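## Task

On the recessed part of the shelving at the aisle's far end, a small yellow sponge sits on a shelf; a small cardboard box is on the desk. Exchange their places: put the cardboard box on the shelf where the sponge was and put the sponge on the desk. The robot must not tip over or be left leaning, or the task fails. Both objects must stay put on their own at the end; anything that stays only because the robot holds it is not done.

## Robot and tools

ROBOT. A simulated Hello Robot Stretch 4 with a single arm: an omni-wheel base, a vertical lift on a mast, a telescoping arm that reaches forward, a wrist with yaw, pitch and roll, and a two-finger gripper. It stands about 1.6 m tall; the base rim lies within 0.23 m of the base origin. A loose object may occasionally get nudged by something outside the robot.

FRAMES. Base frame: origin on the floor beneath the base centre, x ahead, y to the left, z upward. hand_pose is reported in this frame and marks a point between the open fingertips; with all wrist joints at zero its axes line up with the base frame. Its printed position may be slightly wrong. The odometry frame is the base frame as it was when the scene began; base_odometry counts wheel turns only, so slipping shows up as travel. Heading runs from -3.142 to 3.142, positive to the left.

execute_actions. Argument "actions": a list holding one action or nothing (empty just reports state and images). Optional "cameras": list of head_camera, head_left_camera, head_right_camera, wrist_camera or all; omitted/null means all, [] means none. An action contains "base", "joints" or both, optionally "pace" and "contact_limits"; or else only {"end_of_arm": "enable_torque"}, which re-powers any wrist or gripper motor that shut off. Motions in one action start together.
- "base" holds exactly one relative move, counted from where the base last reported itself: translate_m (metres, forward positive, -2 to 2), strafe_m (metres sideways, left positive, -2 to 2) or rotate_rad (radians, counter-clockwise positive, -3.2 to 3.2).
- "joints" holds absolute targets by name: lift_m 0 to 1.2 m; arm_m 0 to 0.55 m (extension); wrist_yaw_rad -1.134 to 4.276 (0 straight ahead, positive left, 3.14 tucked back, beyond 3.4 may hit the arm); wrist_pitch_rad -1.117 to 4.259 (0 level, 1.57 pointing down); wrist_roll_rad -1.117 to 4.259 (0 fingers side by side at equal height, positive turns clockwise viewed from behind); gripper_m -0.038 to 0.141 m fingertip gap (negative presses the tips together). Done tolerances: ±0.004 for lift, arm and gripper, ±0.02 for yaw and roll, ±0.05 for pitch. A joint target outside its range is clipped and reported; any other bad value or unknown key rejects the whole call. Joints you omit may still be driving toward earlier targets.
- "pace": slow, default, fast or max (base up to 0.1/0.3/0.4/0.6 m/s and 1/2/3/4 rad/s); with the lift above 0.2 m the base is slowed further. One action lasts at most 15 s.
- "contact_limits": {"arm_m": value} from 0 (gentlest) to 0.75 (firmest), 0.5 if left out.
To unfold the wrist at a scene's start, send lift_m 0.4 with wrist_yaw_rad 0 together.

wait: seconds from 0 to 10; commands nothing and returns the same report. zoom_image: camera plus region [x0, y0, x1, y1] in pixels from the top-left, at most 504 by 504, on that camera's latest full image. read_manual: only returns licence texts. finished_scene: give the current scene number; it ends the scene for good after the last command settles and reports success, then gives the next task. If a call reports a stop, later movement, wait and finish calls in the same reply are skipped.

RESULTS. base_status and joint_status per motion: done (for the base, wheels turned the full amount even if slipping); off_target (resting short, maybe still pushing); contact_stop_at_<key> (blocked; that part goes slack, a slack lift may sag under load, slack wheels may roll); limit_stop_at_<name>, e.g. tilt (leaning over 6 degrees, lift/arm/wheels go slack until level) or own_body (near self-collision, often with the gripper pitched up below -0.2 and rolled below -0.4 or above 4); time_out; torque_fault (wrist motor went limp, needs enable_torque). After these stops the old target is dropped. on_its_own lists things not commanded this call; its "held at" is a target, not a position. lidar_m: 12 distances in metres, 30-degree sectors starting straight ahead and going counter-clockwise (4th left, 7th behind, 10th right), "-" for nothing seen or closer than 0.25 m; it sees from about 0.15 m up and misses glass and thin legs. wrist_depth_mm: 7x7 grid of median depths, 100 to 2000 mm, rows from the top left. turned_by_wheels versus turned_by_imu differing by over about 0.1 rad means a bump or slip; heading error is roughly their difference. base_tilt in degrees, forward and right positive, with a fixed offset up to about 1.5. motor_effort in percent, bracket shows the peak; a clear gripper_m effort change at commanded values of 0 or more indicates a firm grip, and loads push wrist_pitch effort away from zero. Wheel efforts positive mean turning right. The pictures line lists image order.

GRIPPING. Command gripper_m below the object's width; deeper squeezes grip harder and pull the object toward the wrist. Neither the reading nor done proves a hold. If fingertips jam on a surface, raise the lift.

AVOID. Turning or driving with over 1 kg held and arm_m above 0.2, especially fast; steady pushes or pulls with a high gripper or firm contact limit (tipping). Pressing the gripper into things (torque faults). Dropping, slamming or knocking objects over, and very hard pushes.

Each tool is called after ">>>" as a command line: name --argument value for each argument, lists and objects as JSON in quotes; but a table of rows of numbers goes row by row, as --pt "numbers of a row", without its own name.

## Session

>>> execute_actions --actions '[]'

Scene clock: 0.00 s.
base_odometry: x=+0.000 y=+0.000 heading=+0.000 (m, m, rad; odometry frame)
turned_by_wheels: +0.000 (rad since the last result)
turned_by_imu: +0.000 (rad since the last result)
base_tilt: forward=-0.6 right=-0.9 (deg)
lidar_m: 1.03 2.65 2.74 1.40 1.29 1.66 1.12 1.01 1.04 1.38 0.71 0.77
base_status: not commanded
joint_positions: lift_m=+0.223 arm_m=+0.000 wrist_yaw_rad=+3.139 wrist_pitch_rad=+0.011 wrist_roll_rad=-0.004 gripper_m=+0.057
joint_status: not commanded
motor_effort: lift_m=+20 arm_m=-1 wrist_yaw_rad=-1 wrist_pitch_rad=-6 wrist_roll_rad=+0 gripper_m=+0 wheel_0=+0 wheel_1=+0 wheel_2=+1 (%)
hand_pose: x=-0.1171 y=+0.0883 z=+0.3977 quat_wxyz=(+0.001, -0.006, -0.002, +1.000) (m; base frame)
wrist_depth_mm: - 133 133 1366 1708 - - / - 110 135 1430 1708 - - / - 119 144 1464 1708 - - / 137 137 1182 1464 1756 - - / 609 1118 1182 1464 1756 - - / 609 1098 195 1308 191 1308 1366 / 517 878 904 108 946 878 960
pictures: head_camera, head_left_camera, head_right_camera, wrist_camera
Images, in order (width x height): head_camera 420x560, head_left_camera 420x672, head_right_camera 420x672, wrist_camera 616x392.

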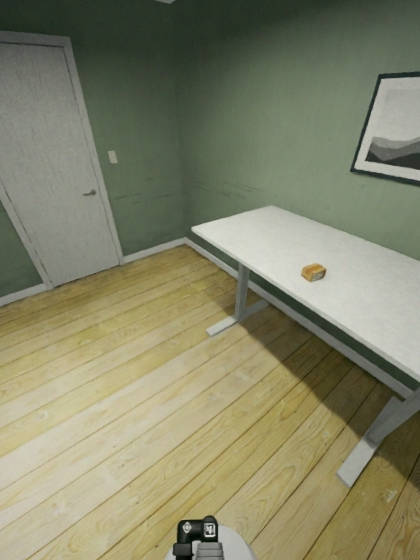

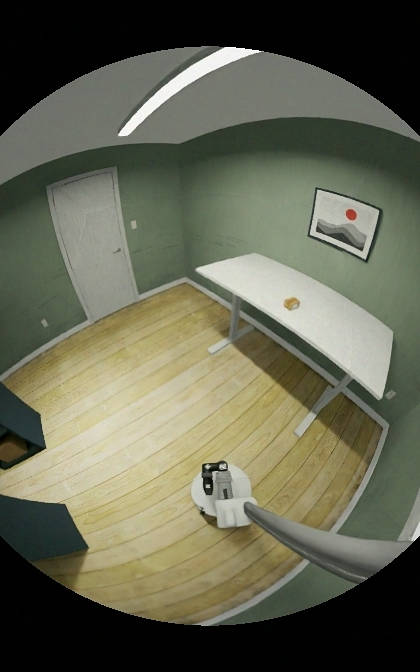

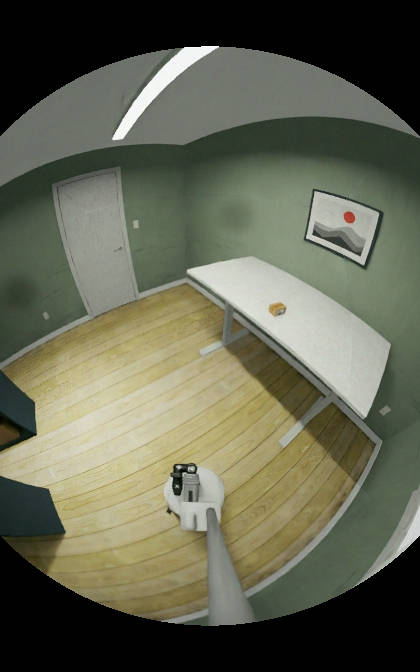

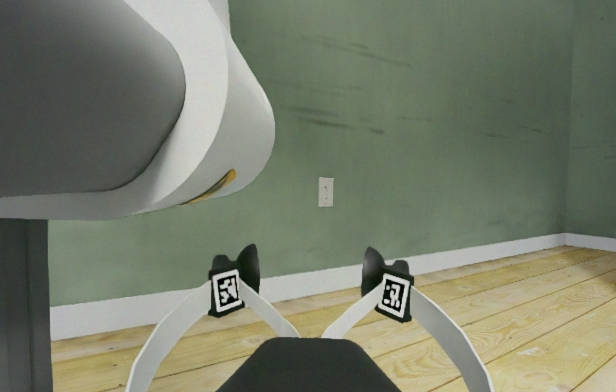

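>>> execute_actions --actions '[{"base":{"rotate_rad":-1.0},"pace":"fast"}]' --cameras '[]'

>>> execute_actions --actions '[{"base":{"strafe_m":0.62},"joints":{"lift_m":0.85,"wrist_yaw_rad":0,"wrist_pitch_rad":0.3,"gripper_m":0.13},"pace":"fast"}]' --cameras '["head_camera","wrist_camera"]'

Scene clock: 4.77 s.
base_odometry: x=+0.000 y=+0.000 heading=-1.000 (m, m, rad; odometry frame)
turned_by_wheels: -1.000 (rad since the last result)
turned_by_imu: -1.000 (rad since the last result)
base_tilt: forward=-0.6 right=-0.9 (deg)
lidar_m: 0.71 0.74 1.01 2.66 1.94 1.39 1.32 1.60 1.10 0.98 1.04 0.78
base_status: done
joint_positions: lift_m=+0.223 arm_m=+0.000 wrist_yaw_rad=+3.139 wrist_pitch_rad=+0.011 wrist_roll_rad=-0.004 gripper_m=+0.057
joint_status: not commanded
motor_effort: lift_m=+21(20) arm_m=-1(1) wrist_yaw_rad=+0(0) wrist_pitch_rad=-6(5) wrist_roll_rad=+0(1) gripper_m=+0(2) wheel_0=+2(7) wheel_1=+1(10) wheel_2=+0(10) (%)
hand_pose: x=-0.1171 y=+0.0883 z=+0.3977 quat_wxyz=(+0.001, -0.006, -0.002, +1.000) (m; base frame)
wrist_depth_mm: - 133 133 1366 1430 - 1430 / - 111 135 1430 1430 - 1464 / - 119 144 1430 1464 - 1499 / 138 137 - 1430 1464 - 1499 / 904 - - 1430 1464 1921 1464 / 640 1281 195 1336 192 1366 1336 / 521 854 904 108 976 878 946
pictures: none
No camera images: the call's "cameras" was empty. Leave "cameras" out to get every camera's image.

Scene clock: 7.53 s.
base_odometry: x=+0.522 y=+0.335 heading=-1.000 (m, m, rad; odometry frame)
turned_by_wheels: +0.000 (rad since the last result)
turned_by_imu: +0.000 (rad since the last result)
base_tilt: forward=-0.6 right=-1.0 (deg)
lidar_m: 0.72 0.75 2.03 2.01 2.13 1.45 1.34 1.38 1.80 1.62 1.11 0.78
base_status: done
joint_positions: lift_m=+0.850 arm_m=+0.000 wrist_yaw_rad=+0.000 wrist_pitch_rad=+0.302 wrist_roll_rad=-0.004 gripper_m=+0.130
joint_status: all done
motor_effort: lift_m=+24(27) arm_m=-1(1) wrist_yaw_rad=-1(9) wrist_pitch_rad=-4(4) wrist_roll_rad=+0(0) gripper_m=+2(0) wheel_0=+2(13) wheel_1=-1(9) wheel_2=+0(0) (%)
hand_pose: x=+0.4466 y=-0.0874 z=+0.9421 quat_wxyz=(+0.989, -0.002, +0.150, +0.000) (m; base frame)
wrist_depth_mm: 1160 1160 1182 1205 1160 1229 1182 / 1182 1205 1229 1229 1229 1229 1229 / 530 535 549 559 569 603 609 / 1138 1366 1336 1366 1366 1397 931 / 1397 1464 1397 1499 1464 1430 1464 / 1499 1464 1537 1499 1499 1042 1537 / 1366 1281 1366 108 1430 1336 1430
pictures: head_camera, wrist_camera
Images, in order (width x height): head_camera 420x560, wrist_camera 616x392.

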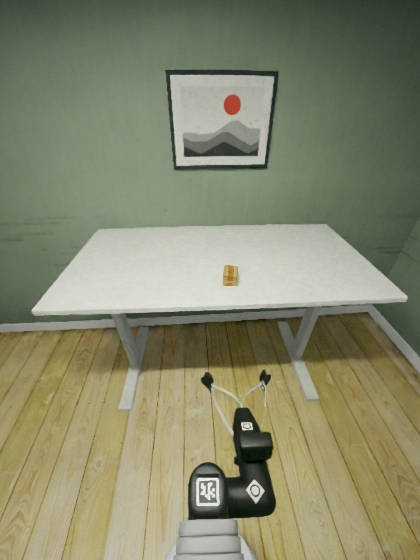

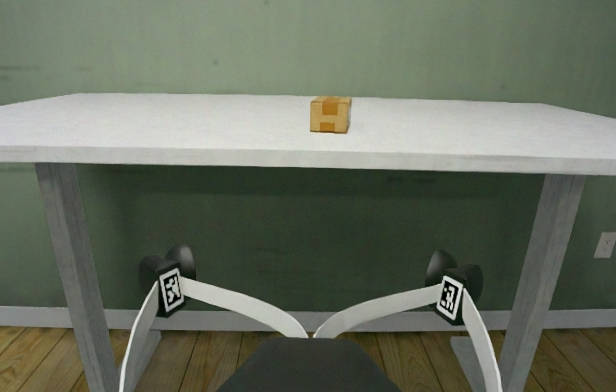

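Similar desk height as before.

>>> execute_actions --actions '[{"base":{"rotate_rad":-0.015},"joints":{"lift_m":0.9,"arm_m":0.2},"pace":"fast"}]' --cameras '["wrist_camera"]'

Scene clock: 10.67 s.
base_odometry: x=+0.522 y=+0.335 heading=-1.015 (m, m, rad; odometry frame)
turned_by_wheels: -0.015 (rad since the last result)
turned_by_imu: -0.014 (rad since the last result)
base_tilt: forward=-0.6 right=-1.0 (deg)
lidar_m: 0.70 0.74 2.05 2.03 2.13 1.44 1.36 1.38 1.77 1.62 1.10 0.74
base_status: done
joint_positions: lift_m=+0.900 arm_m=+0.199 wrist_yaw_rad=+0.000 wrist_pitch_rad=+0.302 wrist_roll_rad=-0.004 gripper_m=+0.130
joint_status: all done
motor_effort: lift_m=+24(25) arm_m=+5(5) wrist_yaw_rad=-1(2) wrist_pitch_rad=-8(5) wrist_roll_rad=+0(0) gripper_m=+2(1) wheel_0=+2(3) wheel_1=-1(3) wheel_2=-2(5) (%)
hand_pose: x=+0.6454 y=-0.0874 z=+0.9921 quat_wxyz=(+0.989, -0.002, +0.150, +0.000) (m; base frame)
wrist_depth_mm: 991 976 1008 1008 1008 1025 1025 / 1008 1008 1060 1042 1060 1060 1078 / 750 759 778 798 820 831 866 / 449 455 462 433 480 488 492 / 340 332 334 334 340 343 342 / 1255 1281 1281 1281 1281 1308 842 / 878 1336 1366 108 1397 1430 866
pictures: wrist_camera
Images, in order (width x height): wrist_camera 616x392.

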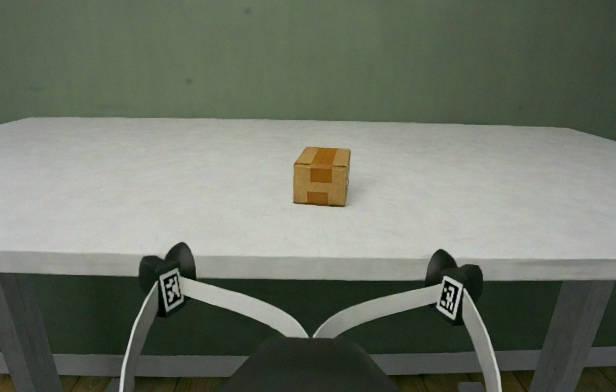

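>>> execute_actions --actions '[{"joints":{"lift_m":0.884,"arm_m":0.45}}]' --cameras '["wrist_camera"]'

Scene clock: 17.37 s.
base_odometry: x=+0.522 y=+0.335 heading=-1.015 (m, m, rad; odometry frame)
turned_by_wheels: +0.000 (rad since the last result)
turned_by_imu: +0.002 (rad since the last result)
base_tilt: forward=-0.6 right=-1.1 (deg)
lidar_m: 0.70 0.74 2.02 2.04 2.13 1.43 1.34 1.38 1.79 1.61 1.07 0.78
base_status: not commanded
joint_positions: lift_m=+0.884 arm_m=+0.449 wrist_yaw_rad=+0.000 wrist_pitch_rad=+0.302 wrist_roll_rad=-0.004 gripper_m=+0.130
joint_status: all done
motor_effort: lift_m=+16(23) arm_m=+5(8) wrist_yaw_rad=-1(2) wrist_pitch_rad=-5(8) wrist_roll_rad=+0(0) gripper_m=-1(0) wheel_0=+2(2) wheel_1=-1(2) wheel_2=-2(2) (%)
hand_pose: x=+0.8954 y=-0.0874 z=+0.9768 quat_wxyz=(+0.989, -0.002, +0.150, +0.000) (m; base frame)
wrist_depth_mm: 759 759 768 778 778 788 809 / 778 798 820 809 820 831 831 / 676 683 699 715 732 750 778 / 404 413 418 427 430 436 445 / 290 293 298 197 287 307 310 / 225 217 212 186 212 217 236 / 186 185 190 109 191 192 195
pictures: wrist_camera
Images, in order (width x height): wrist_camera 616x392.

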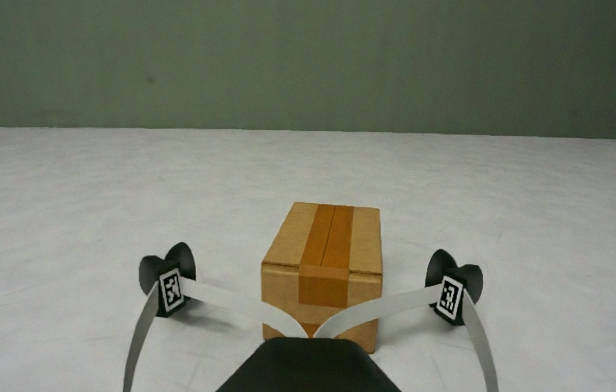

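>>> execute_actions --actions '[{"joints":{"gripper_m":0.005}}]' --cameras '[]'

>>> execute_actions --actions '[{"joints":{"lift_m":0.915}}]' --cameras '["wrist_camera"]'

>>> execute_actions --actions '[{"base":{"rotate_rad":-3.11},"joints":{"arm_m":0}}]' --cameras '["head_camera","wrist_camera"]'

Scene clock: 22.07 s.
base_odometry: x=+0.522 y=+0.335 heading=-1.015 (m, m, rad; odometry frame)
turned_by_wheels: +0.000 (rad since the last result)
turned_by_imu: +0.002 (rad since the last result)
base_tilt: forward=-0.7 right=-1.0 (deg)
lidar_m: 0.73 0.75 2.05 2.05 2.12 1.45 1.37 1.36 1.78 1.62 1.07 0.72
base_status: not commanded
joint_positions: lift_m=+0.884 arm_m=+0.449 wrist_yaw_rad=+0.000 wrist_pitch_rad=+0.303 wrist_roll_rad=-0.004 gripper_m=+0.005
joint_status: all done
motor_effort: lift_m=+16(16) arm_m=+5(5) wrist_yaw_rad=-1(1) wrist_pitch_rad=-7(8) wrist_roll_rad=+0(0) gripper_m=-20(22) wheel_0=+2(2) wheel_1=-1(2) wheel_2=-2(2) (%)
hand_pose: x=+0.8953 y=-0.0874 z=+0.9765 quat_wxyz=(+0.989, -0.002, +0.151, +0.000) (m; base frame)
wrist_depth_mm: 759 750 778 768 788 788 788 / 788 798 788 820 809 820 831 / 668 676 691 707 723 750 778 / 402 410 415 421 427 433 442 / 287 294 294 187 303 304 307 / 225 209 178 171 183 234 236 / 186 182 189 108 190 183 193
pictures: none
No camera images: the call's "cameras" was empty. Leave "cameras" out to get every camera's image.

Scene clock: 23.00 s.
base_odometry: x=+0.522 y=+0.335 heading=-1.015 (m, m, rad; odometry frame)
turned_by_wheels: +0.000 (rad since the last result)
turned_by_imu: +0.000 (rad since the last result)
base_tilt: forward=-0.5 right=-0.9 (deg)
lidar_m: 0.71 0.74 2.02 2.04 2.12 1.45 1.35 1.36 1.77 1.62 1.12 0.76
base_status: not commanded
joint_positions: lift_m=+0.915 arm_m=+0.449 wrist_yaw_rad=+0.000 wrist_pitch_rad=+0.303 wrist_roll_rad=-0.004 gripper_m=+0.005
joint_status: all done
motor_effort: lift_m=+25(26) arm_m=+5(5) wrist_yaw_rad=-1(1) wrist_pitch_rad=-7(8) wrist_roll_rad=+0(0) gripper_m=-20(21) wheel_0=+2(2) wheel_1=-1(1) wheel_2=-2(2) (%)
hand_pose: x=+0.8953 y=-0.0874 z=+1.0067 quat_wxyz=(+0.989, -0.002, +0.151, +0.000) (m; base frame)
wrist_depth_mm: 768 750 768 778 778 778 778 / 788 798 798 809 842 820 831 / 809 831 831 842 854 854 878 / 480 492 500 512 517 517 530 / 349 353 357 187 366 368 370 / 272 253 179 171 183 283 285 / 225 220 226 108 229 222 239
pictures: wrist_camera
Images, in order (width x height): wrist_camera 616x392.

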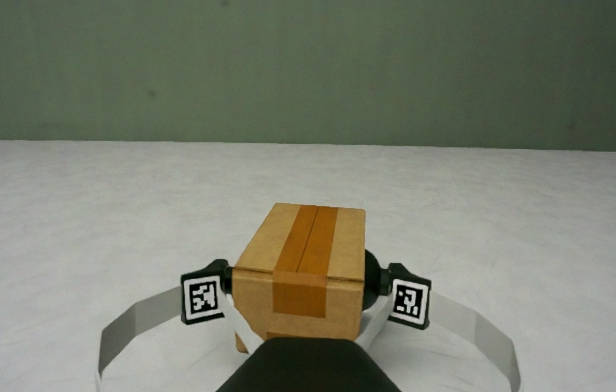

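Scene clock: 25.97 s.
base_odometry: x=+0.522 y=+0.335 heading=+2.159 (m, m, rad; odometry frame)
turned_by_wheels: -3.110 (rad since the last result)
turned_by_imu: -3.113 (rad since the last result)
base_tilt: forward=-0.6 right=-0.9 (deg)
lidar_m: 1.35 1.37 1.77 1.60 1.10 0.76 0.72 0.74 2.12 2.05 2.12 1.45
base_status: done
joint_positions: lift_m=+0.915 arm_m=+0.001 wrist_yaw_rad=+0.000 wrist_pitch_rad=+0.303 wrist_roll_rad=-0.004 gripper_m=+0.005
joint_status: all done
motor_effort: lift_m=+24(26) arm_m=-5(5) wrist_yaw_rad=+0(3) wrist_pitch_rad=-7(9) wrist_roll_rad=+0(0) gripper_m=-22(20) wheel_0=+1(8) wheel_1=+2(4) wheel_2=+1(8) (%)
hand_pose: x=+0.4472 y=-0.0875 z=+1.0068 quat_wxyz=(+0.989, -0.002, +0.151, +0.000) (m; base frame)
wrist_depth_mm: - 991 1025 - 1921 1042 1042 / - 1060 1078 - 1983 1078 1078 / - 1098 1118 - 1983 1160 1160 / - 1182 1205 - 1661 1182 1229 / - 1229 1229 187 1281 1255 - / 1808 1255 178 171 183 1308 1863 / 1499 1430 1366 108 1430 1397 1618
pictures: head_camera, wrist_camera
Images, in order (width x height): head_camera 420x560, wrist_camera 616x392.

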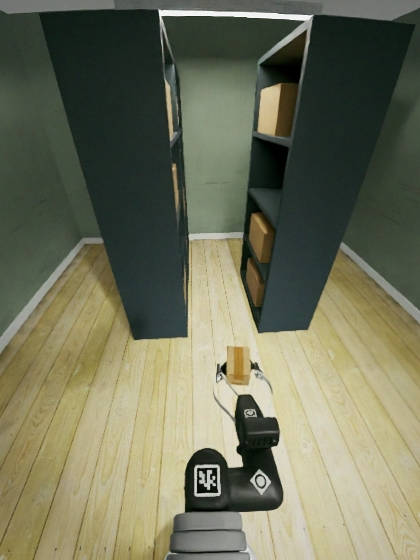

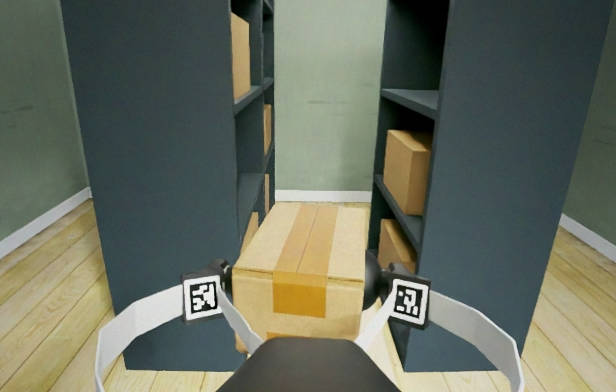

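>>> execute_actions --actions '[{"base":{"rotate_rad":0.045}}]' --cameras '[]'

>>> execute_actions --actions '[{"base":{"strafe_m":-0.19},"joints":{"lift_m":0.7},"pace":"fast"}]' --cameras '["head_camera"]'

>>> execute_actions --actions '[{"base":{"translate_m":1.0},"pace":"fast"}]' --cameras '["head_camera"]'

Scene clock: 29.20 s.
base_odometry: x=+0.522 y=+0.335 heading=+2.203 (m, m, rad; odometry frame)
turned_by_wheels: +0.045 (rad since the last result)
turned_by_imu: +0.046 (rad since the last result)
base_tilt: forward=-0.6 right=-1.0 (deg)
lidar_m: 1.36 1.41 1.75 1.63 1.03 0.75 0.71 0.79 2.11 2.03 2.16 1.43
base_status: done
joint_positions: lift_m=+0.915 arm_m=+0.001 wrist_yaw_rad=+0.000 wrist_pitch_rad=+0.303 wrist_roll_rad=-0.004 gripper_m=+0.005
joint_status: not commanded
motor_effort: lift_m=+24(24) arm_m=-5(5) wrist_yaw_rad=-1(0) wrist_pitch_rad=-7(11) wrist_roll_rad=+0(0) gripper_m=-18(23) wheel_0=-1(5) wheel_1=-2(0) wheel_2=-1(4) (%)
hand_pose: x=+0.4473 y=-0.0874 z=+1.0068 quat_wxyz=(+0.989, -0.002, +0.151, +0.000) (m; base frame)
wrist_depth_mm: - 1025 1025 - - 1025 1008 / - 1098 1078 - - 1078 1042 / - 1138 1118 - - 1138 1098 / - 1229 1229 - - 1160 1138 / - 1281 1229 187 1661 1255 1229 / 1756 1336 178 171 183 1308 1661 / 1430 1430 1397 108 1430 1366 1464
pictures: none
No camera images: the call's "cameras" was empty. Leave "cameras" out to get every camera's image.

Scene clock: 30.90 s.
base_odometry: x=+0.675 y=+0.448 heading=+2.203 (m, m, rad; odometry frame)
turned_by_wheels: +0.000 (rad since the last result)
turned_by_imu: +0.001 (rad since the last result)
base_tilt: forward=-0.6 right=-1.0 (deg)
lidar_m: 1.36 1.39 1.92 1.80 1.03 0.76 0.72 0.77 1.96 1.84 1.94 1.41
base_status: done
joint_positions: lift_m=+0.700 arm_m=+0.001 wrist_yaw_rad=+0.000 wrist_pitch_rad=+0.303 wrist_roll_rad=-0.004 gripper_m=+0.005
joint_status: all done
motor_effort: lift_m=+16(20) arm_m=-5(5) wrist_yaw_rad=-1(0) wrist_pitch_rad=-11(8) wrist_roll_rad=+0(0) gripper_m=-21(21) wheel_0=-2(12) wheel_1=+1(12) wheel_2=+0(0) (%)
hand_pose: x=+0.4472 y=-0.0874 z=+0.7924 quat_wxyz=(+0.989, -0.002, +0.151, +0.000) (m; base frame)
wrist_depth_mm: 1025 1042 1618 - 1708 991 1008 / 1098 1078 1983 - 1397 1060 - / 1160 1160 1983 - 1098 1098 - / - 1229 1756 - 1205 1160 - / 1756 1255 1255 188 1255 1255 1921 / 1464 1308 178 172 182 1308 1499 / 1205 1138 1182 108 1205 1160 1255
pictures: head_camera
Images, in order (width x height): head_camera 420x560.

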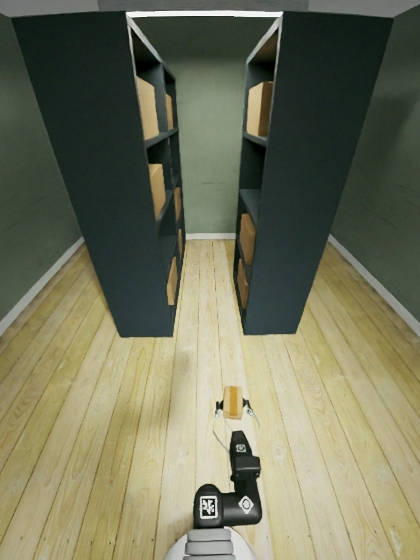

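Scene clock: 34.73 s.
base_odometry: x=+0.084 y=+1.254 heading=+2.203 (m, m, rad; odometry frame)
turned_by_wheels: +0.000 (rad since the last result)
turned_by_imu: +0.001 (rad since the last result)
base_tilt: forward=-0.6 right=-0.9 (deg)
lidar_m: 1.18 0.45 0.51 1.82 1.91 1.83 2.10 2.63 1.95 1.85 0.49 0.44
base_status: done
joint_positions: lift_m=+0.700 arm_m=+0.001 wrist_yaw_rad=+0.000 wrist_pitch_rad=+0.303 wrist_roll_rad=-0.004 gripper_m=+0.005
joint_status: not commanded
motor_effort: lift_m=+17(17) arm_m=-5(5) wrist_yaw_rad=-1(1) wrist_pitch_rad=-8(8) wrist_roll_rad=+0(0) gripper_m=-19(22) wheel_0=+1(8) wheel_1=+0(6) wheel_2=+1(12) (%)
hand_pose: x=+0.4472 y=-0.0874 z=+0.7924 quat_wxyz=(+0.989, -0.002, +0.151, +0.000) (m; base frame)
wrist_depth_mm: 778 931 1756 1863 1808 699 580 / 960 976 1863 1983 1863 917 917 / 1008 1025 1537 - 1983 668 591 / 1025 1042 - - 1078 559 433 / 750 854 1229 187 820 549 455 / 603 676 178 171 182 492 480 / 621 820 1138 108 904 504 500
pictures: head_camera
Images, in order (width x height): head_camera 420x560.

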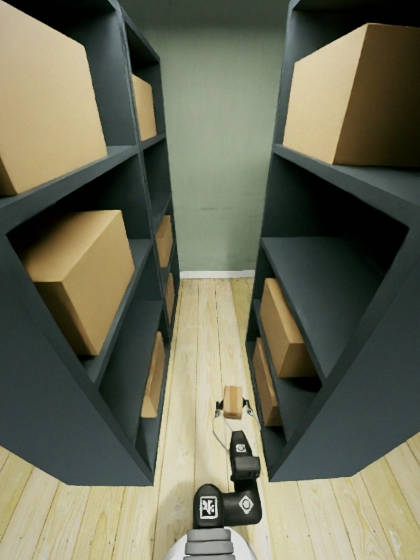

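Well centred.

>>> execute_actions --actions '[{"base":{"translate_m":1.62},"pace":"fast"}]' --cameras '["head_right_camera"]'

Scene clock: 42.10 s.
base_odometry: x=-0.875 y=+2.560 heading=+2.204 (m, m, rad; odometry frame)
turned_by_wheels: +0.000 (rad since the last result)
turned_by_imu: +0.002 (rad since the last result)
base_tilt: forward=-0.6 right=-1.1 (deg)
lidar_m: 0.59 0.40 0.28 0.25 0.27 0.39 1.12 0.44 0.50 0.75 0.78 0.63
base_status: done
joint_positions: lift_m=+0.700 arm_m=+0.001 wrist_yaw_rad=+0.000 wrist_pitch_rad=+0.303 wrist_roll_rad=-0.004 gripper_m=+0.005
joint_status: not commanded
motor_effort: lift_m=+17(16) arm_m=-5(5) wrist_yaw_rad=-1(1) wrist_pitch_rad=-10(8) wrist_roll_rad=+0(0) gripper_m=-20(22) wheel_0=+1(10) wheel_1=-1(6) wheel_2=+2(11) (%)
hand_pose: x=+0.4472 y=-0.0874 z=+0.7924 quat_wxyz=(+0.989, -0.002, +0.151, +0.000) (m; base frame)
wrist_depth_mm: 336 334 330 330 329 325 327 / 349 349 349 343 345 342 340 / 370 368 373 364 362 362 357 / 392 389 387 375 382 382 375 / 415 413 399 187 397 402 399 / 439 424 178 171 182 413 424 / 469 469 462 109 449 455 445
pictures: head_right_camera
Images, in order (width x height): head_right_camera 420x672.

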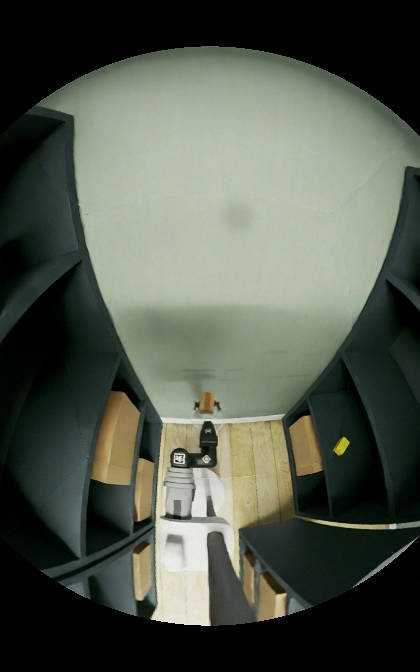

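>>> execute_actions --actions '[{"base":{"strafe_m":-0.025},"joints":{"lift_m":0.62},"pace":"fast"}]' --cameras '[]'

>>> execute_actions --actions '[{"base":{"rotate_rad":-1.585},"joints":{"lift_m":0.51}}]' --cameras '["head_camera","wrist_camera"]'

Scene clock: 45.50 s.
base_odometry: x=-0.854 y=+2.575 heading=+2.204 (m, m, rad; odometry frame)
turned_by_wheels: +0.000 (rad since the last result)
turned_by_imu: +0.001 (rad since the last result)
base_tilt: forward=-0.6 right=-1.0 (deg)
lidar_m: 0.57 0.44 0.29 0.29 0.31 0.45 1.15 0.44 0.45 0.71 0.77 0.59
base_status: done
joint_positions: lift_m=+0.620 arm_m=+0.001 wrist_yaw_rad=+0.000 wrist_pitch_rad=+0.303 wrist_roll_rad=-0.004 gripper_m=+0.005
joint_status: all done
motor_effort: lift_m=+17(16) arm_m=-5(5) wrist_yaw_rad=+0(0) wrist_pitch_rad=-10(9) wrist_roll_rad=+0(0) gripper_m=-20(21) wheel_0=+0(9) wheel_1=+1(11) wheel_2=+0(1) (%)
hand_pose: x=+0.4472 y=-0.0874 z=+0.7124 quat_wxyz=(+0.989, -0.002, +0.151, +0.000) (m; base frame)
wrist_depth_mm: 338 334 332 330 330 329 325 / 351 351 347 347 345 342 342 / 373 370 366 364 362 359 359 / 392 389 389 377 377 377 377 / 415 413 399 187 397 399 397 / 442 424 179 170 182 413 424 / 469 462 455 108 449 445 445
pictures: none
No camera images: the call's "cameras" was empty. Leave "cameras" out to get every camera's image.

Scene clock: 47.57 s.
base_odometry: x=-0.854 y=+2.575 heading=+0.619 (m, m, rad; odometry frame)
turned_by_wheels: -1.585 (rad since the last result)
turned_by_imu: -1.586 (rad since the last result)
base_tilt: forward=-0.6 right=-1.0 (deg)
lidar_m: 0.70 0.74 0.62 0.60 0.47 0.33 0.30 0.31 0.47 1.19 0.43 0.49
base_status: done
joint_positions: lift_m=+0.510 arm_m=+0.001 wrist_yaw_rad=+0.000 wrist_pitch_rad=+0.303 wrist_roll_rad=-0.004 gripper_m=+0.005
joint_status: all done
motor_effort: lift_m=+16(16) arm_m=-5(5) wrist_yaw_rad=-1(2) wrist_pitch_rad=-11(10) wrist_roll_rad=+0(0) gripper_m=-22(21) wheel_0=+3(7) wheel_1=+2(8) wheel_2=+0(10) (%)
hand_pose: x=+0.4472 y=-0.0874 z=+0.6024 quat_wxyz=(+0.989, -0.002, +0.151, +0.000) (m; base frame)
wrist_depth_mm: 854 866 878 878 842 469 379 / 891 917 904 917 820 473 379 / 831 904 891 931 750 496 379 / 574 535 544 549 564 517 377 / 759 759 759 187 615 530 373 / 621 621 178 170 183 455 370 / 661 661 654 108 668 512 366
pictures: head_camera, wrist_camera
Images, in order (width x height): head_camera 420x560, wrist_camera 616x392.

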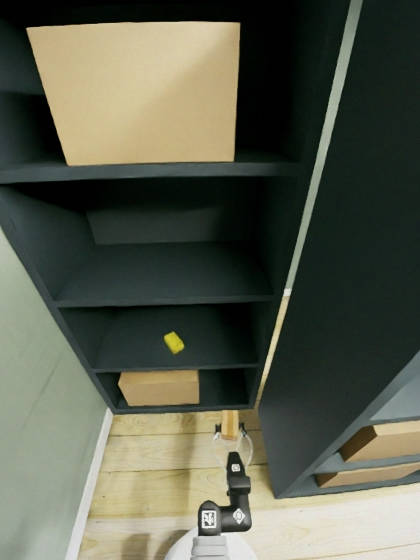

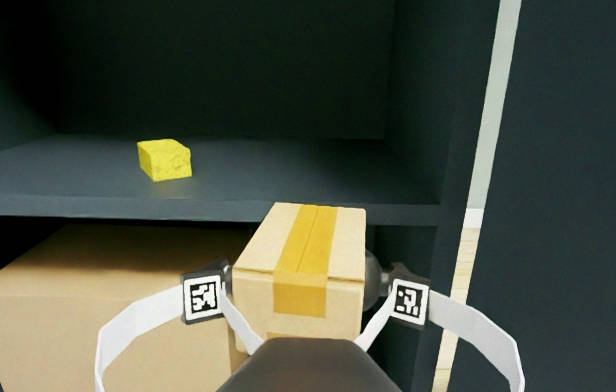

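>>> execute_actions --actions '[{"joints":{"lift_m":0.495,"arm_m":0.47},"pace":"fast"}]' --cameras '["wrist_camera"]'

Scene clock: 50.93 s.
base_odometry: x=-0.854 y=+2.575 heading=+0.619 (m, m, rad; odometry frame)
turned_by_wheels: +0.000 (rad since the last result)
turned_by_imu: +0.001 (rad since the last result)
base_tilt: forward=-0.5 right=-1.0 (deg)
lidar_m: 0.70 0.76 0.61 0.58 0.47 0.31 0.28 0.31 0.42 1.18 0.43 0.47
base_status: not commanded
joint_positions: lift_m=+0.495 arm_m=+0.469 wrist_yaw_rad=+0.000 wrist_pitch_rad=+0.303 wrist_roll_rad=-0.004 gripper_m=+0.005
joint_status: all done
motor_effort: lift_m=+16(15) arm_m=+5(7) wrist_yaw_rad=-2(0) wrist_pitch_rad=-8(10) wrist_roll_rad=+0(0) gripper_m=-21(20) wheel_0=+3(3) wheel_1=+2(2) wheel_2=+0(0) (%)
hand_pose: x=+0.9153 y=-0.0874 z=+0.5875 quat_wxyz=(+0.989, -0.002, +0.151, +0.000) (m; base frame)
wrist_depth_mm: 442 442 439 442 436 382 266 / 466 466 462 462 462 377 267 / 488 488 488 488 484 377 267 / 477 492 492 504 500 377 266 / 343 349 351 187 362 343 263 / 267 249 179 171 182 279 255 / 222 216 224 108 225 219 234
pictures: wrist_camera
Images, in order (width x height): wrist_camera 616x392.

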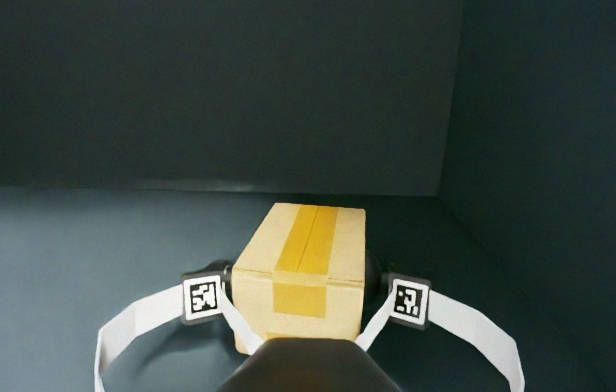

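>>> execute_actions --actions '[{"joints":{"lift_m":0.466},"pace":"slow"}]' --cameras '[]'

>>> execute_actions --actions '[{"joints":{"gripper_m":0.12}}]' --cameras '["wrist_camera"]'

>>> execute_actions --actions '[{"joints":{"arm_m":0.25,"gripper_m":0.14},"pace":"fast"}]' --cameras '[]'

>>> execute_actions --actions '[{"base":{"rotate_rad":0.28}}]' --cameras '["head_camera","wrist_camera"]'

Scene clock: 56.47 s.
base_odometry: x=-0.854 y=+2.575 heading=+0.619 (m, m, rad; odometry frame)
turned_by_wheels: +0.000 (rad since the last result)
turned_by_imu: +0.001 (rad since the last result)
base_tilt: forward=-0.6 right=-1.0 (deg)
lidar_m: 0.70 0.73 0.63 0.58 0.48 0.32 0.30 0.33 0.42 1.16 0.44 0.45
base_status: not commanded
joint_positions: lift_m=+0.466 arm_m=+0.469 wrist_yaw_rad=+0.000 wrist_pitch_rad=+0.303 wrist_roll_rad=-0.004 gripper_m=+0.005
joint_status: all done
motor_effort: lift_m=+16(17) arm_m=+5(5) wrist_yaw_rad=-2(1) wrist_pitch_rad=-8(6) wrist_roll_rad=+0(1) gripper_m=-21(21) wheel_0=+2(3) wheel_1=+2(2) wheel_2=+0(0) (%)
hand_pose: x=+0.9153 y=-0.0874 z=+0.5585 quat_wxyz=(+0.989, -0.002, +0.151, +0.000) (m; base frame)
wrist_depth_mm: 442 439 442 436 439 379 268 / 462 459 462 462 459 379 267 / 480 488 488 484 484 377 267 / 399 404 407 418 424 366 266 / 285 289 291 187 298 301 264 / 222 207 178 171 182 232 234 / 185 180 186 108 188 181 191
pictures: none
No camera images: the call's "cameras" was empty. Leave "cameras" out to get every camera's image.

Scene clock: 58.47 s.
base_odometry: x=-0.854 y=+2.575 heading=+0.619 (m, m, rad; odometry frame)
turned_by_wheels: +0.000 (rad since the last result)
turned_by_imu: +0.001 (rad since the last result)
base_tilt: forward=-0.6 right=-0.9 (deg)
lidar_m: 0.69 0.74 0.64 0.59 0.47 0.34 0.29 0.33 0.47 1.17 0.43 0.47
base_status: not commanded
joint_positions: lift_m=+0.466 arm_m=+0.469 wrist_yaw_rad=+0.000 wrist_pitch_rad=+0.302 wrist_roll_rad=-0.004 gripper_m=+0.120
joint_status: all done
motor_effort: lift_m=+17(16) arm_m=+5(5) wrist_yaw_rad=-1(1) wrist_pitch_rad=-5(5) wrist_roll_rad=-1(0) gripper_m=-3(20) wheel_0=+3(3) wheel_1=+2(2) wheel_2=+0(0) (%)
hand_pose: x=+0.9154 y=-0.0874 z=+0.5588 quat_wxyz=(+0.989, -0.002, +0.150, +0.000) (m; base frame)
wrist_depth_mm: 445 436 439 439 436 379 266 / 459 466 462 466 462 379 267 / 484 484 488 488 484 377 267 / 402 410 413 415 427 368 265 / 287 293 279 194 285 304 265 / 223 216 210 185 213 224 234 / 185 181 187 108 193 189 193
pictures: wrist_camera
Images, in order (width x height): wrist_camera 616x392.

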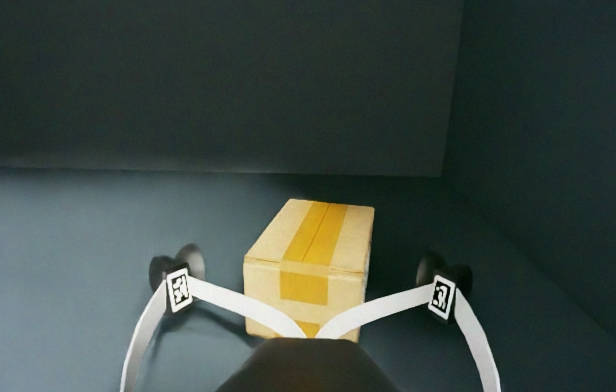

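Scene clock: 59.97 s.
base_odometry: x=-0.854 y=+2.575 heading=+0.619 (m, m, rad; odometry frame)
turned_by_wheels: +0.000 (rad since the last result)
turned_by_imu: +0.001 (rad since the last result)
base_tilt: forward=-0.5 right=-0.9 (deg)
lidar_m: 0.71 0.76 0.63 0.58 0.45 0.32 0.29 0.32 0.46 1.20 0.43 0.47
base_status: not commanded
joint_positions: lift_m=+0.466 arm_m=+0.251 wrist_yaw_rad=+0.000 wrist_pitch_rad=+0.302 wrist_roll_rad=-0.004 gripper_m=+0.140
joint_status: all done
motor_effort: lift_m=+16(16) arm_m=-5(6) wrist_yaw_rad=+0(2) wrist_pitch_rad=-6(6) wrist_roll_rad=+0(0) gripper_m=+1(2) wheel_0=+2(3) wheel_1=+2(2) wheel_2=+0(1) (%)
hand_pose: x=+0.6972 y=-0.0875 z=+0.5587 quat_wxyz=(+0.989, -0.002, +0.151, +0.000) (m; base frame)
wrist_depth_mm: 640 634 640 640 627 392 274 / 676 676 676 676 661 392 276 / 676 683 699 699 640 387 273 / 353 379 415 394 430 373 274 / 289 291 297 301 303 304 281 / 492 473 480 285 285 285 294 / 427 421 525 108 647 370 315
pictures: none
No camera images: the call's "cameras" was empty. Leave "cameras" out to get every camera's image.

Scene clock: 61.00 s.
base_odometry: x=-0.854 y=+2.575 heading=+0.899 (m, m, rad; odometry frame)
turned_by_wheels: +0.280 (rad since the last result)
turned_by_imu: +0.280 (rad since the last result)
base_tilt: forward=-0.6 right=-0.9 (deg)
lidar_m: 0.70 0.70 0.59 0.58 0.34 0.29 0.29 0.39 0.66 0.55 0.42 0.65
base_status: done
joint_positions: lift_m=+0.466 arm_m=+0.251 wrist_yaw_rad=+0.000 wrist_pitch_rad=+0.302 wrist_roll_rad=-0.004 gripper_m=+0.140
joint_status: not commanded
motor_effort: lift_m=+16(16) arm_m=-5(5) wrist_yaw_rad=-1(2) wrist_pitch_rad=-5(6) wrist_roll_rad=+0(0) gripper_m=+1(1) wheel_0=-2(8) wheel_1=+0(8) wheel_2=-1(7) (%)
hand_pose: x=+0.6973 y=-0.0874 z=+0.5587 quat_wxyz=(+0.989, -0.002, +0.151, +0.000) (m; base frame)
wrist_depth_mm: 525 676 699 654 621 585 554 / 530 691 741 691 640 615 585 / 535 634 699 691 668 627 597 / 402 410 415 364 430 433 345 / 517 329 307 301 304 306 309 / 544 488 488 287 266 248 246 / 462 427 430 109 768 759 661
pictures: head_camera, wrist_camera
Images, in order (width x height): head_camera 420x560, wrist_camera 616x392.

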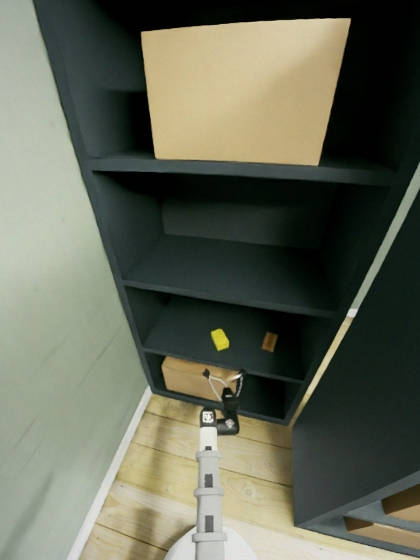

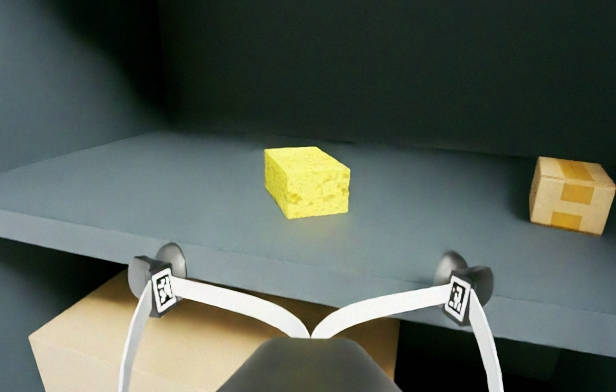

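>>> execute_actions --actions '[{"base":{"rotate_rad":-0.087},"joints":{"wrist_yaw_rad":0.3,"arm_m":0.28,"lift_m":0.465}}]' --cameras '[]'

>>> execute_actions --actions '[{"joints":{"arm_m":0.41}}]' --cameras '["wrist_camera"]'

Scene clock: 64.30 s.
base_odometry: x=-0.854 y=+2.575 heading=+0.812 (m, m, rad; odometry frame)
turned_by_wheels: -0.087 (rad since the last result)
turned_by_imu: -0.086 (rad since the last result)
base_tilt: forward=-0.6 right=-1.0 (deg)
lidar_m: 0.71 0.76 0.59 0.58 0.41 0.28 0.30 0.36 0.58 0.68 0.42 0.58
base_status: done
joint_positions: lift_m=+0.465 arm_m=+0.279 wrist_yaw_rad=+0.300 wrist_pitch_rad=+0.302 wrist_roll_rad=-0.004 gripper_m=+0.140
joint_status: all done
motor_effort: lift_m=+15(15) arm_m=+5(9) wrist_yaw_rad=+0(2) wrist_pitch_rad=-7(7) wrist_roll_rad=+0(0) gripper_m=+2(1) wheel_0=+0(6) wheel_1=+0(2) wheel_2=+2(6) (%)
hand_pose: x=+0.7389 y=-0.0022 z=+0.5577 quat_wxyz=(+0.977, -0.024, +0.149, +0.148) (m; base frame)
wrist_depth_mm: 459 559 715 668 603 544 500 / 469 569 741 715 627 569 517 / 484 580 683 699 640 585 535 / 430 404 413 387 345 430 436 / 504 332 297 297 300 301 304 / 535 484 480 253 227 213 233 / 554 459 430 109 240 208 195
pictures: none
No camera images: the call's "cameras" was empty. Leave "cameras" out to get every camera's image.

Scene clock: 65.73 s.
base_odometry: x=-0.854 y=+2.575 heading=+0.812 (m, m, rad; odometry frame)
turned_by_wheels: +0.000 (rad since the last result)
turned_by_imu: +0.001 (rad since the last result)
base_tilt: forward=-0.6 right=-1.0 (deg)
lidar_m: 0.74 0.73 0.59 0.60 0.39 0.31 0.30 0.34 0.59 0.68 0.41 0.58
base_status: not commanded
joint_positions: lift_m=+0.465 arm_m=+0.409 wrist_yaw_rad=+0.300 wrist_pitch_rad=+0.302 wrist_roll_rad=-0.004 gripper_m=+0.140
joint_status: all done
motor_effort: lift_m=+16(16) arm_m=+5(6) wrist_yaw_rad=-1(0) wrist_pitch_rad=-4(6) wrist_roll_rad=+0(1) gripper_m=+1(2) wheel_0=+0(0) wheel_1=+0(1) wheel_2=+2(2) (%)
hand_pose: x=+0.8689 y=-0.0021 z=+0.5578 quat_wxyz=(+0.977, -0.024, +0.148, +0.148) (m; base frame)
wrist_depth_mm: 439 544 609 535 488 436 402 / 452 554 634 569 504 452 415 / 462 549 647 591 530 469 430 / 399 407 413 285 424 430 430 / 286 290 293 202 283 300 304 / 221 211 211 198 211 212 232 / 188 182 185 108 191 188 191
pictures: wrist_camera
Images, in order (width x height): wrist_camera 616x392.

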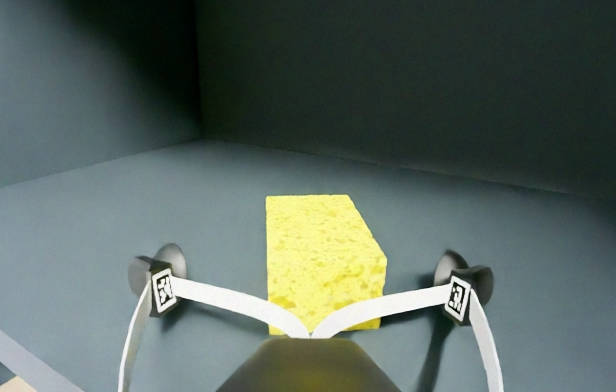

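>>> execute_actions --actions '[{"joints":{"arm_m":0.425,"gripper_m":0.005}}]' --cameras '[]'

>>> execute_actions --actions '[{"joints":{"lift_m":0.54}}]' --cameras '["wrist_camera"]'

>>> execute_actions --actions '[{"base":{"rotate_rad":-0.193},"joints":{"arm_m":0.25},"pace":"fast"}]' --cameras '["wrist_camera"]'

>>> execute_actions --actions '[{"base":{"strafe_m":0.22},"joints":{"arm_m":0,"wrist_yaw_rad":0},"pace":"fast"}]' --cameras '["head_camera","wrist_camera"]'

Scene clock: 73.47 s.
base_odometry: x=-0.854 y=+2.575 heading=+0.812 (m, m, rad; odometry frame)
turned_by_wheels: +0.000 (rad since the last result)
turned_by_imu: +0.002 (rad since the last result)
base_tilt: forward=-0.6 right=-0.9 (deg)
lidar_m: 0.70 0.69 0.58 0.59 0.39 0.32 0.28 0.34 0.59 0.68 0.43 0.58
base_status: not commanded
joint_positions: lift_m=+0.465 arm_m=+0.424 wrist_yaw_rad=+0.300 wrist_pitch_rad=+0.302 wrist_roll_rad=-0.004 gripper_m=+0.005
joint_status: all done
motor_effort: lift_m=+15(16) arm_m=+5(7) wrist_yaw_rad=-1(1) wrist_pitch_rad=-5(6) wrist_roll_rad=+0(0) gripper_m=-21(22) wheel_0=+0(0) wheel_1=+0(0) wheel_2=+1(2) (%)
hand_pose: x=+0.8839 y=-0.0021 z=+0.5578 quat_wxyz=(+0.977, -0.024, +0.148, +0.148) (m; base frame)
wrist_depth_mm: 439 530 597 521 469 424 389 / 449 549 627 554 492 445 402 / 455 544 627 564 512 459 418 / 399 407 413 415 424 430 421 / 286 289 293 192 283 303 303 / 221 214 181 167 174 221 233 / 185 178 185 108 187 181 191
pictures: none
No camera images: the call's "cameras" was empty. Leave "cameras" out to get every camera's image.

Scene clock: 74.73 s.
base_odometry: x=-0.854 y=+2.575 heading=+0.812 (m, m, rad; odometry frame)
turned_by_wheels: +0.000 (rad since the last result)
turned_by_imu: +0.000 (rad since the last result)
base_tilt: forward=-0.6 right=-1.0 (deg)
lidar_m: 0.72 0.73 0.60 0.59 0.38 0.32 0.30 0.33 0.58 0.68 0.41 0.57
base_status: not commanded
joint_positions: lift_m=+0.540 arm_m=+0.424 wrist_yaw_rad=+0.300 wrist_pitch_rad=+0.302 wrist_roll_rad=-0.004 gripper_m=+0.005
joint_status: all done
motor_effort: lift_m=+24(26) arm_m=+5(5) wrist_yaw_rad=-1(1) wrist_pitch_rad=-7(4) wrist_roll_rad=+0(0) gripper_m=-21(22) wheel_0=+0(0) wheel_1=+1(0) wheel_2=+2(2) (%)
hand_pose: x=+0.8839 y=-0.0021 z=+0.6320 quat_wxyz=(+0.977, -0.024, +0.149, +0.148) (m; base frame)
wrist_depth_mm: 433 535 585 530 473 424 392 / 445 544 621 549 492 442 404 / 462 564 661 574 512 459 421 / 477 569 621 569 535 480 439 / 436 442 442 193 427 466 436 / 338 322 181 168 175 338 353 / 279 271 282 108 286 274 291
pictures: wrist_camera
Images, in order (width x height): wrist_camera 616x392.

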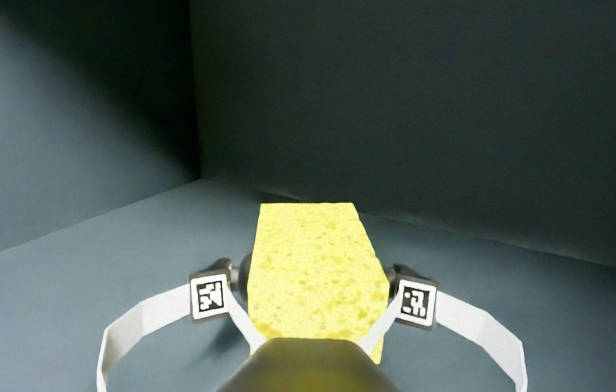

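Scene clock: 76.10 s.
base_odometry: x=-0.854 y=+2.575 heading=+0.619 (m, m, rad; odometry frame)
turned_by_wheels: -0.193 (rad since the last result)
turned_by_imu: -0.193 (rad since the last result)
base_tilt: forward=-0.7 right=-1.0 (deg)
lidar_m: 0.70 0.75 0.62 0.58 0.45 0.29 0.31 0.31 0.45 1.17 0.44 0.46
base_status: done
joint_positions: lift_m=+0.540 arm_m=+0.251 wrist_yaw_rad=+0.300 wrist_pitch_rad=+0.302 wrist_roll_rad=-0.004 gripper_m=+0.005
joint_status: all done
motor_effort: lift_m=+24(24) arm_m=-5(5) wrist_yaw_rad=-1(4) wrist_pitch_rad=-6(7) wrist_roll_rad=+0(0) gripper_m=-19(22) wheel_0=+0(9) wheel_1=+0(11) wheel_2=-2(8) (%)
hand_pose: x=+0.7108 y=-0.0021 z=+0.6320 quat_wxyz=(+0.977, -0.024, +0.149, +0.148) (m; base frame)
wrist_depth_mm: 627 741 699 647 603 574 544 / 647 768 732 676 634 591 554 / 654 798 768 715 668 621 580 / 609 615 627 640 647 640 559 / 436 442 449 193 387 415 466 / 382 343 181 167 175 336 353 / 525 500 332 108 285 276 291
pictures: wrist_camera
Images, in order (width x height): wrist_camera 616x392.

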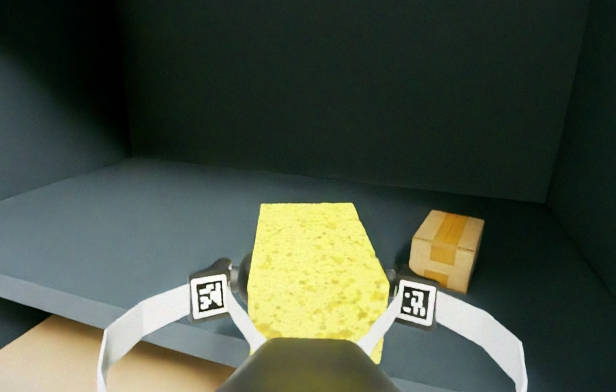

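Scene clock: 77.77 s.
base_odometry: x=-0.982 y=+2.754 heading=+0.619 (m, m, rad; odometry frame)
turned_by_wheels: +0.000 (rad since the last result)
turned_by_imu: +0.000 (rad since the last result)
base_tilt: forward=-0.6 right=-1.0 (deg)
lidar_m: 0.71 0.54 0.39 0.36 0.39 0.32 0.29 0.33 0.48 1.19 0.59 0.73
base_status: done
joint_positions: lift_m=+0.540 arm_m=+0.001 wrist_yaw_rad=+0.000 wrist_pitch_rad=+0.302 wrist_roll_rad=-0.004 gripper_m=+0.005
joint_status: all done
motor_effort: lift_m=+24(25) arm_m=-5(6) wrist_yaw_rad=-1(7) wrist_pitch_rad=-6(6) wrist_roll_rad=+0(1) gripper_m=-20(22) wheel_0=+1(12) wheel_1=-2(10) wheel_2=+0(0) (%)
hand_pose: x=+0.4473 y=-0.0874 z=+0.6320 quat_wxyz=(+0.989, -0.002, +0.151, +0.000) (m; base frame)
wrist_depth_mm: 609 854 866 854 866 831 603 / 609 891 904 904 904 854 597 / 615 854 931 946 946 854 603 / 574 621 627 640 654 661 574 / 615 788 544 192 544 750 559 / 627 621 182 168 175 732 621 / 640 647 634 108 891 831 627
pictures: head_camera, wrist_camera
Images, in order (width x height): head_camera 420x560, wrist_camera 616x392.

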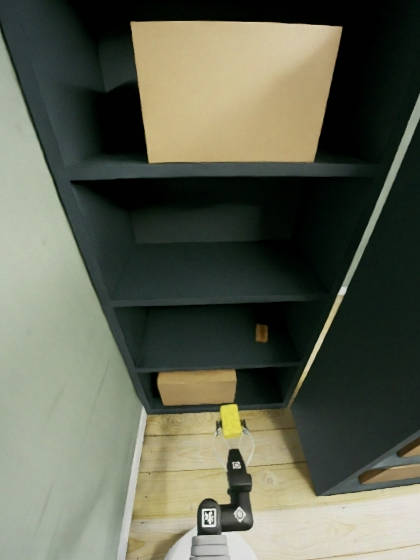

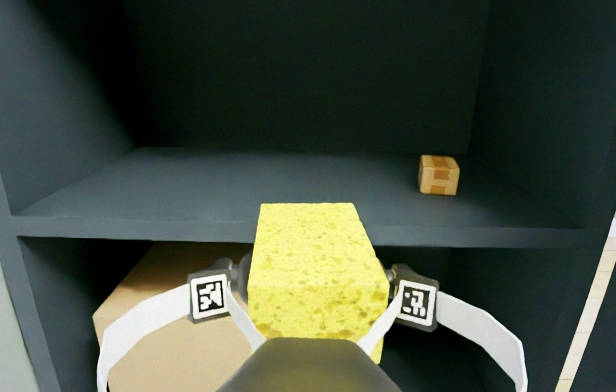

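>>> execute_actions --actions '[{"base":{"rotate_rad":-1.568}}]' --cameras '["head_camera"]'

Scene clock: 84.23 s.
base_odometry: x=-0.982 y=+2.754 heading=-0.949 (m, m, rad; odometry frame)
turned_by_wheels: -1.568 (rad since the last result)
turned_by_imu: -1.568 (rad since the last result)
base_tilt: forward=-0.7 right=-1.0 (deg)
lidar_m: 1.15 0.61 0.74 0.70 0.55 0.38 0.35 0.38 0.31 0.29 0.28 0.44
base_status: done
joint_positions: lift_m=+0.540 arm_m=+0.001 wrist_yaw_rad=+0.000 wrist_pitch_rad=+0.302 wrist_roll_rad=-0.004 gripper_m=+0.005
joint_status: not commanded
motor_effort: lift_m=+24(23) arm_m=-5(5) wrist_yaw_rad=+0(2) wrist_pitch_rad=-7(7) wrist_roll_rad=+0(0) gripper_m=-20(21) wheel_0=+1(7) wheel_1=+0(9) wheel_2=+0(10) (%)
hand_pose: x=+0.4473 y=-0.0875 z=+0.6320 quat_wxyz=(+0.989, -0.002, +0.151, +0.000) (m; base frame)
wrist_depth_mm: 580 1060 - - 1098 1078 1008 / 559 809 - - 1160 1118 1042 / 564 842 - - 1182 1138 960 / 554 1205 - - 1255 668 347 / 750 917 1308 192 917 530 357 / 654 707 181 167 175 430 364 / 676 842 991 108 831 585 347
pictures: head_camera
Images, in order (width x height): head_camera 420x560.

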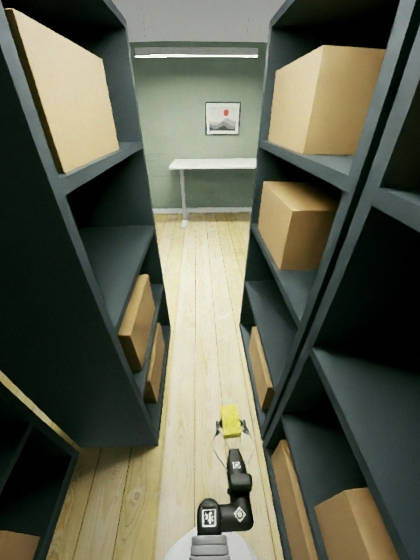

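>>> execute_actions --actions '[{"base":{"rotate_rad":0.016}}]' --cameras '[]'

>>> execute_actions --actions '[{"base":{"translate_m":0.95},"pace":"fast"}]' --cameras '["head_camera"]'

Scene clock: 87.13 s.
base_odometry: x=-0.982 y=+2.754 heading=-0.933 (m, m, rad; odometry frame)
turned_by_wheels: +0.016 (rad since the last result)
turned_by_imu: +0.017 (rad since the last result)
base_tilt: forward=-0.6 right=-0.9 (deg)
lidar_m: 1.13 0.62 0.77 0.71 0.52 0.40 0.36 0.36 0.32 0.29 0.32 0.47
base_status: done
joint_positions: lift_m=+0.540 arm_m=+0.001 wrist_yaw_rad=+0.000 wrist_pitch_rad=+0.302 wrist_roll_rad=-0.004 gripper_m=+0.005
joint_status: not commanded
motor_effort: lift_m=+24(24) arm_m=-5(5) wrist_yaw_rad=-1(1) wrist_pitch_rad=-7(6) wrist_roll_rad=+0(1) gripper_m=-24(21) wheel_0=+0(3) wheel_1=+0(4) wheel_2=+2(2) (%)
hand_pose: x=+0.4473 y=-0.0874 z=+0.6320 quat_wxyz=(+0.989, -0.002, +0.151, +0.000) (m; base frame)
wrist_depth_mm: 554 1060 - - - 1098 1060 / 539 798 - - 1138 1118 1060 / 539 809 - - 1182 1160 1042 / 539 1008 - - 1255 661 597 / 732 878 1308 193 904 564 357 / 661 676 181 168 175 627 375 / 683 820 976 108 878 580 379
pictures: none
No camera images: the call's "cameras" was empty. Leave "cameras" out to get every camera's image.

Scene clock: 90.80 s.
base_odometry: x=-0.416 y=+1.991 heading=-0.933 (m, m, rad; odometry frame)
turned_by_wheels: +0.000 (rad since the last result)
turned_by_imu: +0.001 (rad since the last result)
base_tilt: forward=-0.6 right=-0.9 (deg)
lidar_m: 2.59 0.42 0.29 0.26 0.27 0.41 1.31 0.44 0.31 0.29 0.30 0.44
base_status: done
joint_positions: lift_m=+0.540 arm_m=+0.001 wrist_yaw_rad=+0.000 wrist_pitch_rad=+0.302 wrist_roll_rad=-0.004 gripper_m=+0.005
joint_status: not commanded
motor_effort: lift_m=+24(24) arm_m=-5(5) wrist_yaw_rad=-1(1) wrist_pitch_rad=-10(5) wrist_roll_rad=+0(0) gripper_m=-22(21) wheel_0=+0(7) wheel_1=+0(5) wheel_2=+2(13) (%)
hand_pose: x=+0.4473 y=-0.0874 z=+0.6320 quat_wxyz=(+0.989, -0.002, +0.151, +0.000) (m; base frame)
wrist_depth_mm: - - - - - - - / - - - - - - - / - - - - - - - / - - - - - - - / 1576 1537 1537 193 1464 1576 1576 / 1182 1138 182 167 175 1182 1229 / 960 946 960 108 991 976 960
pictures: head_camera
Images, in order (width x height): head_camera 420x560.

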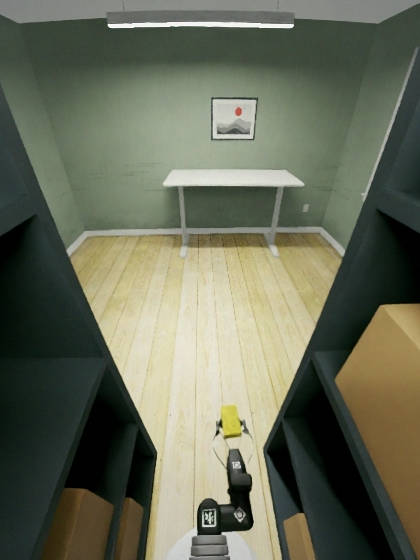

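>>> execute_actions --actions '[{"base":{"translate_m":2.0},"joints":{"lift_m":0.925,"arm_m":0.35},"pace":"fast"}]' --cameras '["head_camera","wrist_camera"]'

Scene clock: 98.40 s.
base_odometry: x=+0.775 y=+0.385 heading=-0.933 (m, m, rad; odometry frame)
turned_by_wheels: +0.000 (rad since the last result)
turned_by_imu: +0.002 (rad since the last result)
base_tilt: forward=-0.6 right=-1.0 (deg)
lidar_m: 0.61 0.67 1.92 1.81 1.92 1.52 1.49 1.51 1.93 1.83 0.86 0.63
base_status: done
joint_positions: lift_m=+0.925 arm_m=+0.349 wrist_yaw_rad=+0.000 wrist_pitch_rad=+0.302 wrist_roll_rad=-0.004 gripper_m=+0.005
joint_status: all done
motor_effort: lift_m=+24(27) arm_m=+5(5) wrist_yaw_rad=-1(0) wrist_pitch_rad=-4(8) wrist_roll_rad=+0(0) gripper_m=-24(22) wheel_0=+0(7) wheel_1=-1(7) wheel_2=+1(11) (%)
hand_pose: x=+0.7954 y=-0.0874 z=+1.0171 quat_wxyz=(+0.989, -0.002, +0.150, +0.000) (m; base frame)
wrist_depth_mm: 768 768 768 759 750 750 750 / 809 788 798 798 809 788 788 / 831 831 831 820 831 820 809 / 521 525 535 539 549 559 569 / 368 377 382 192 368 392 394 / 287 279 182 167 175 289 301 / 240 231 241 108 245 236 250
pictures: head_camera, wrist_camera
Images, in order (width x height): head_camera 420x560, wrist_camera 616x392.

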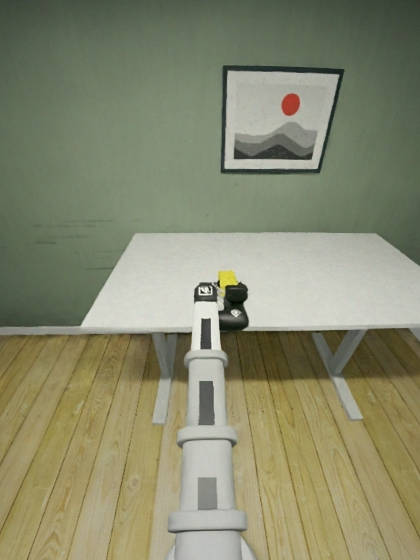

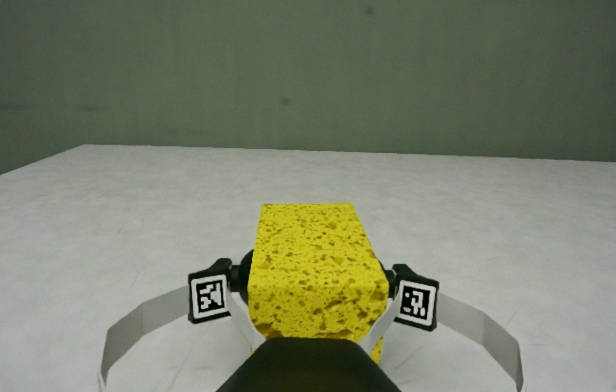

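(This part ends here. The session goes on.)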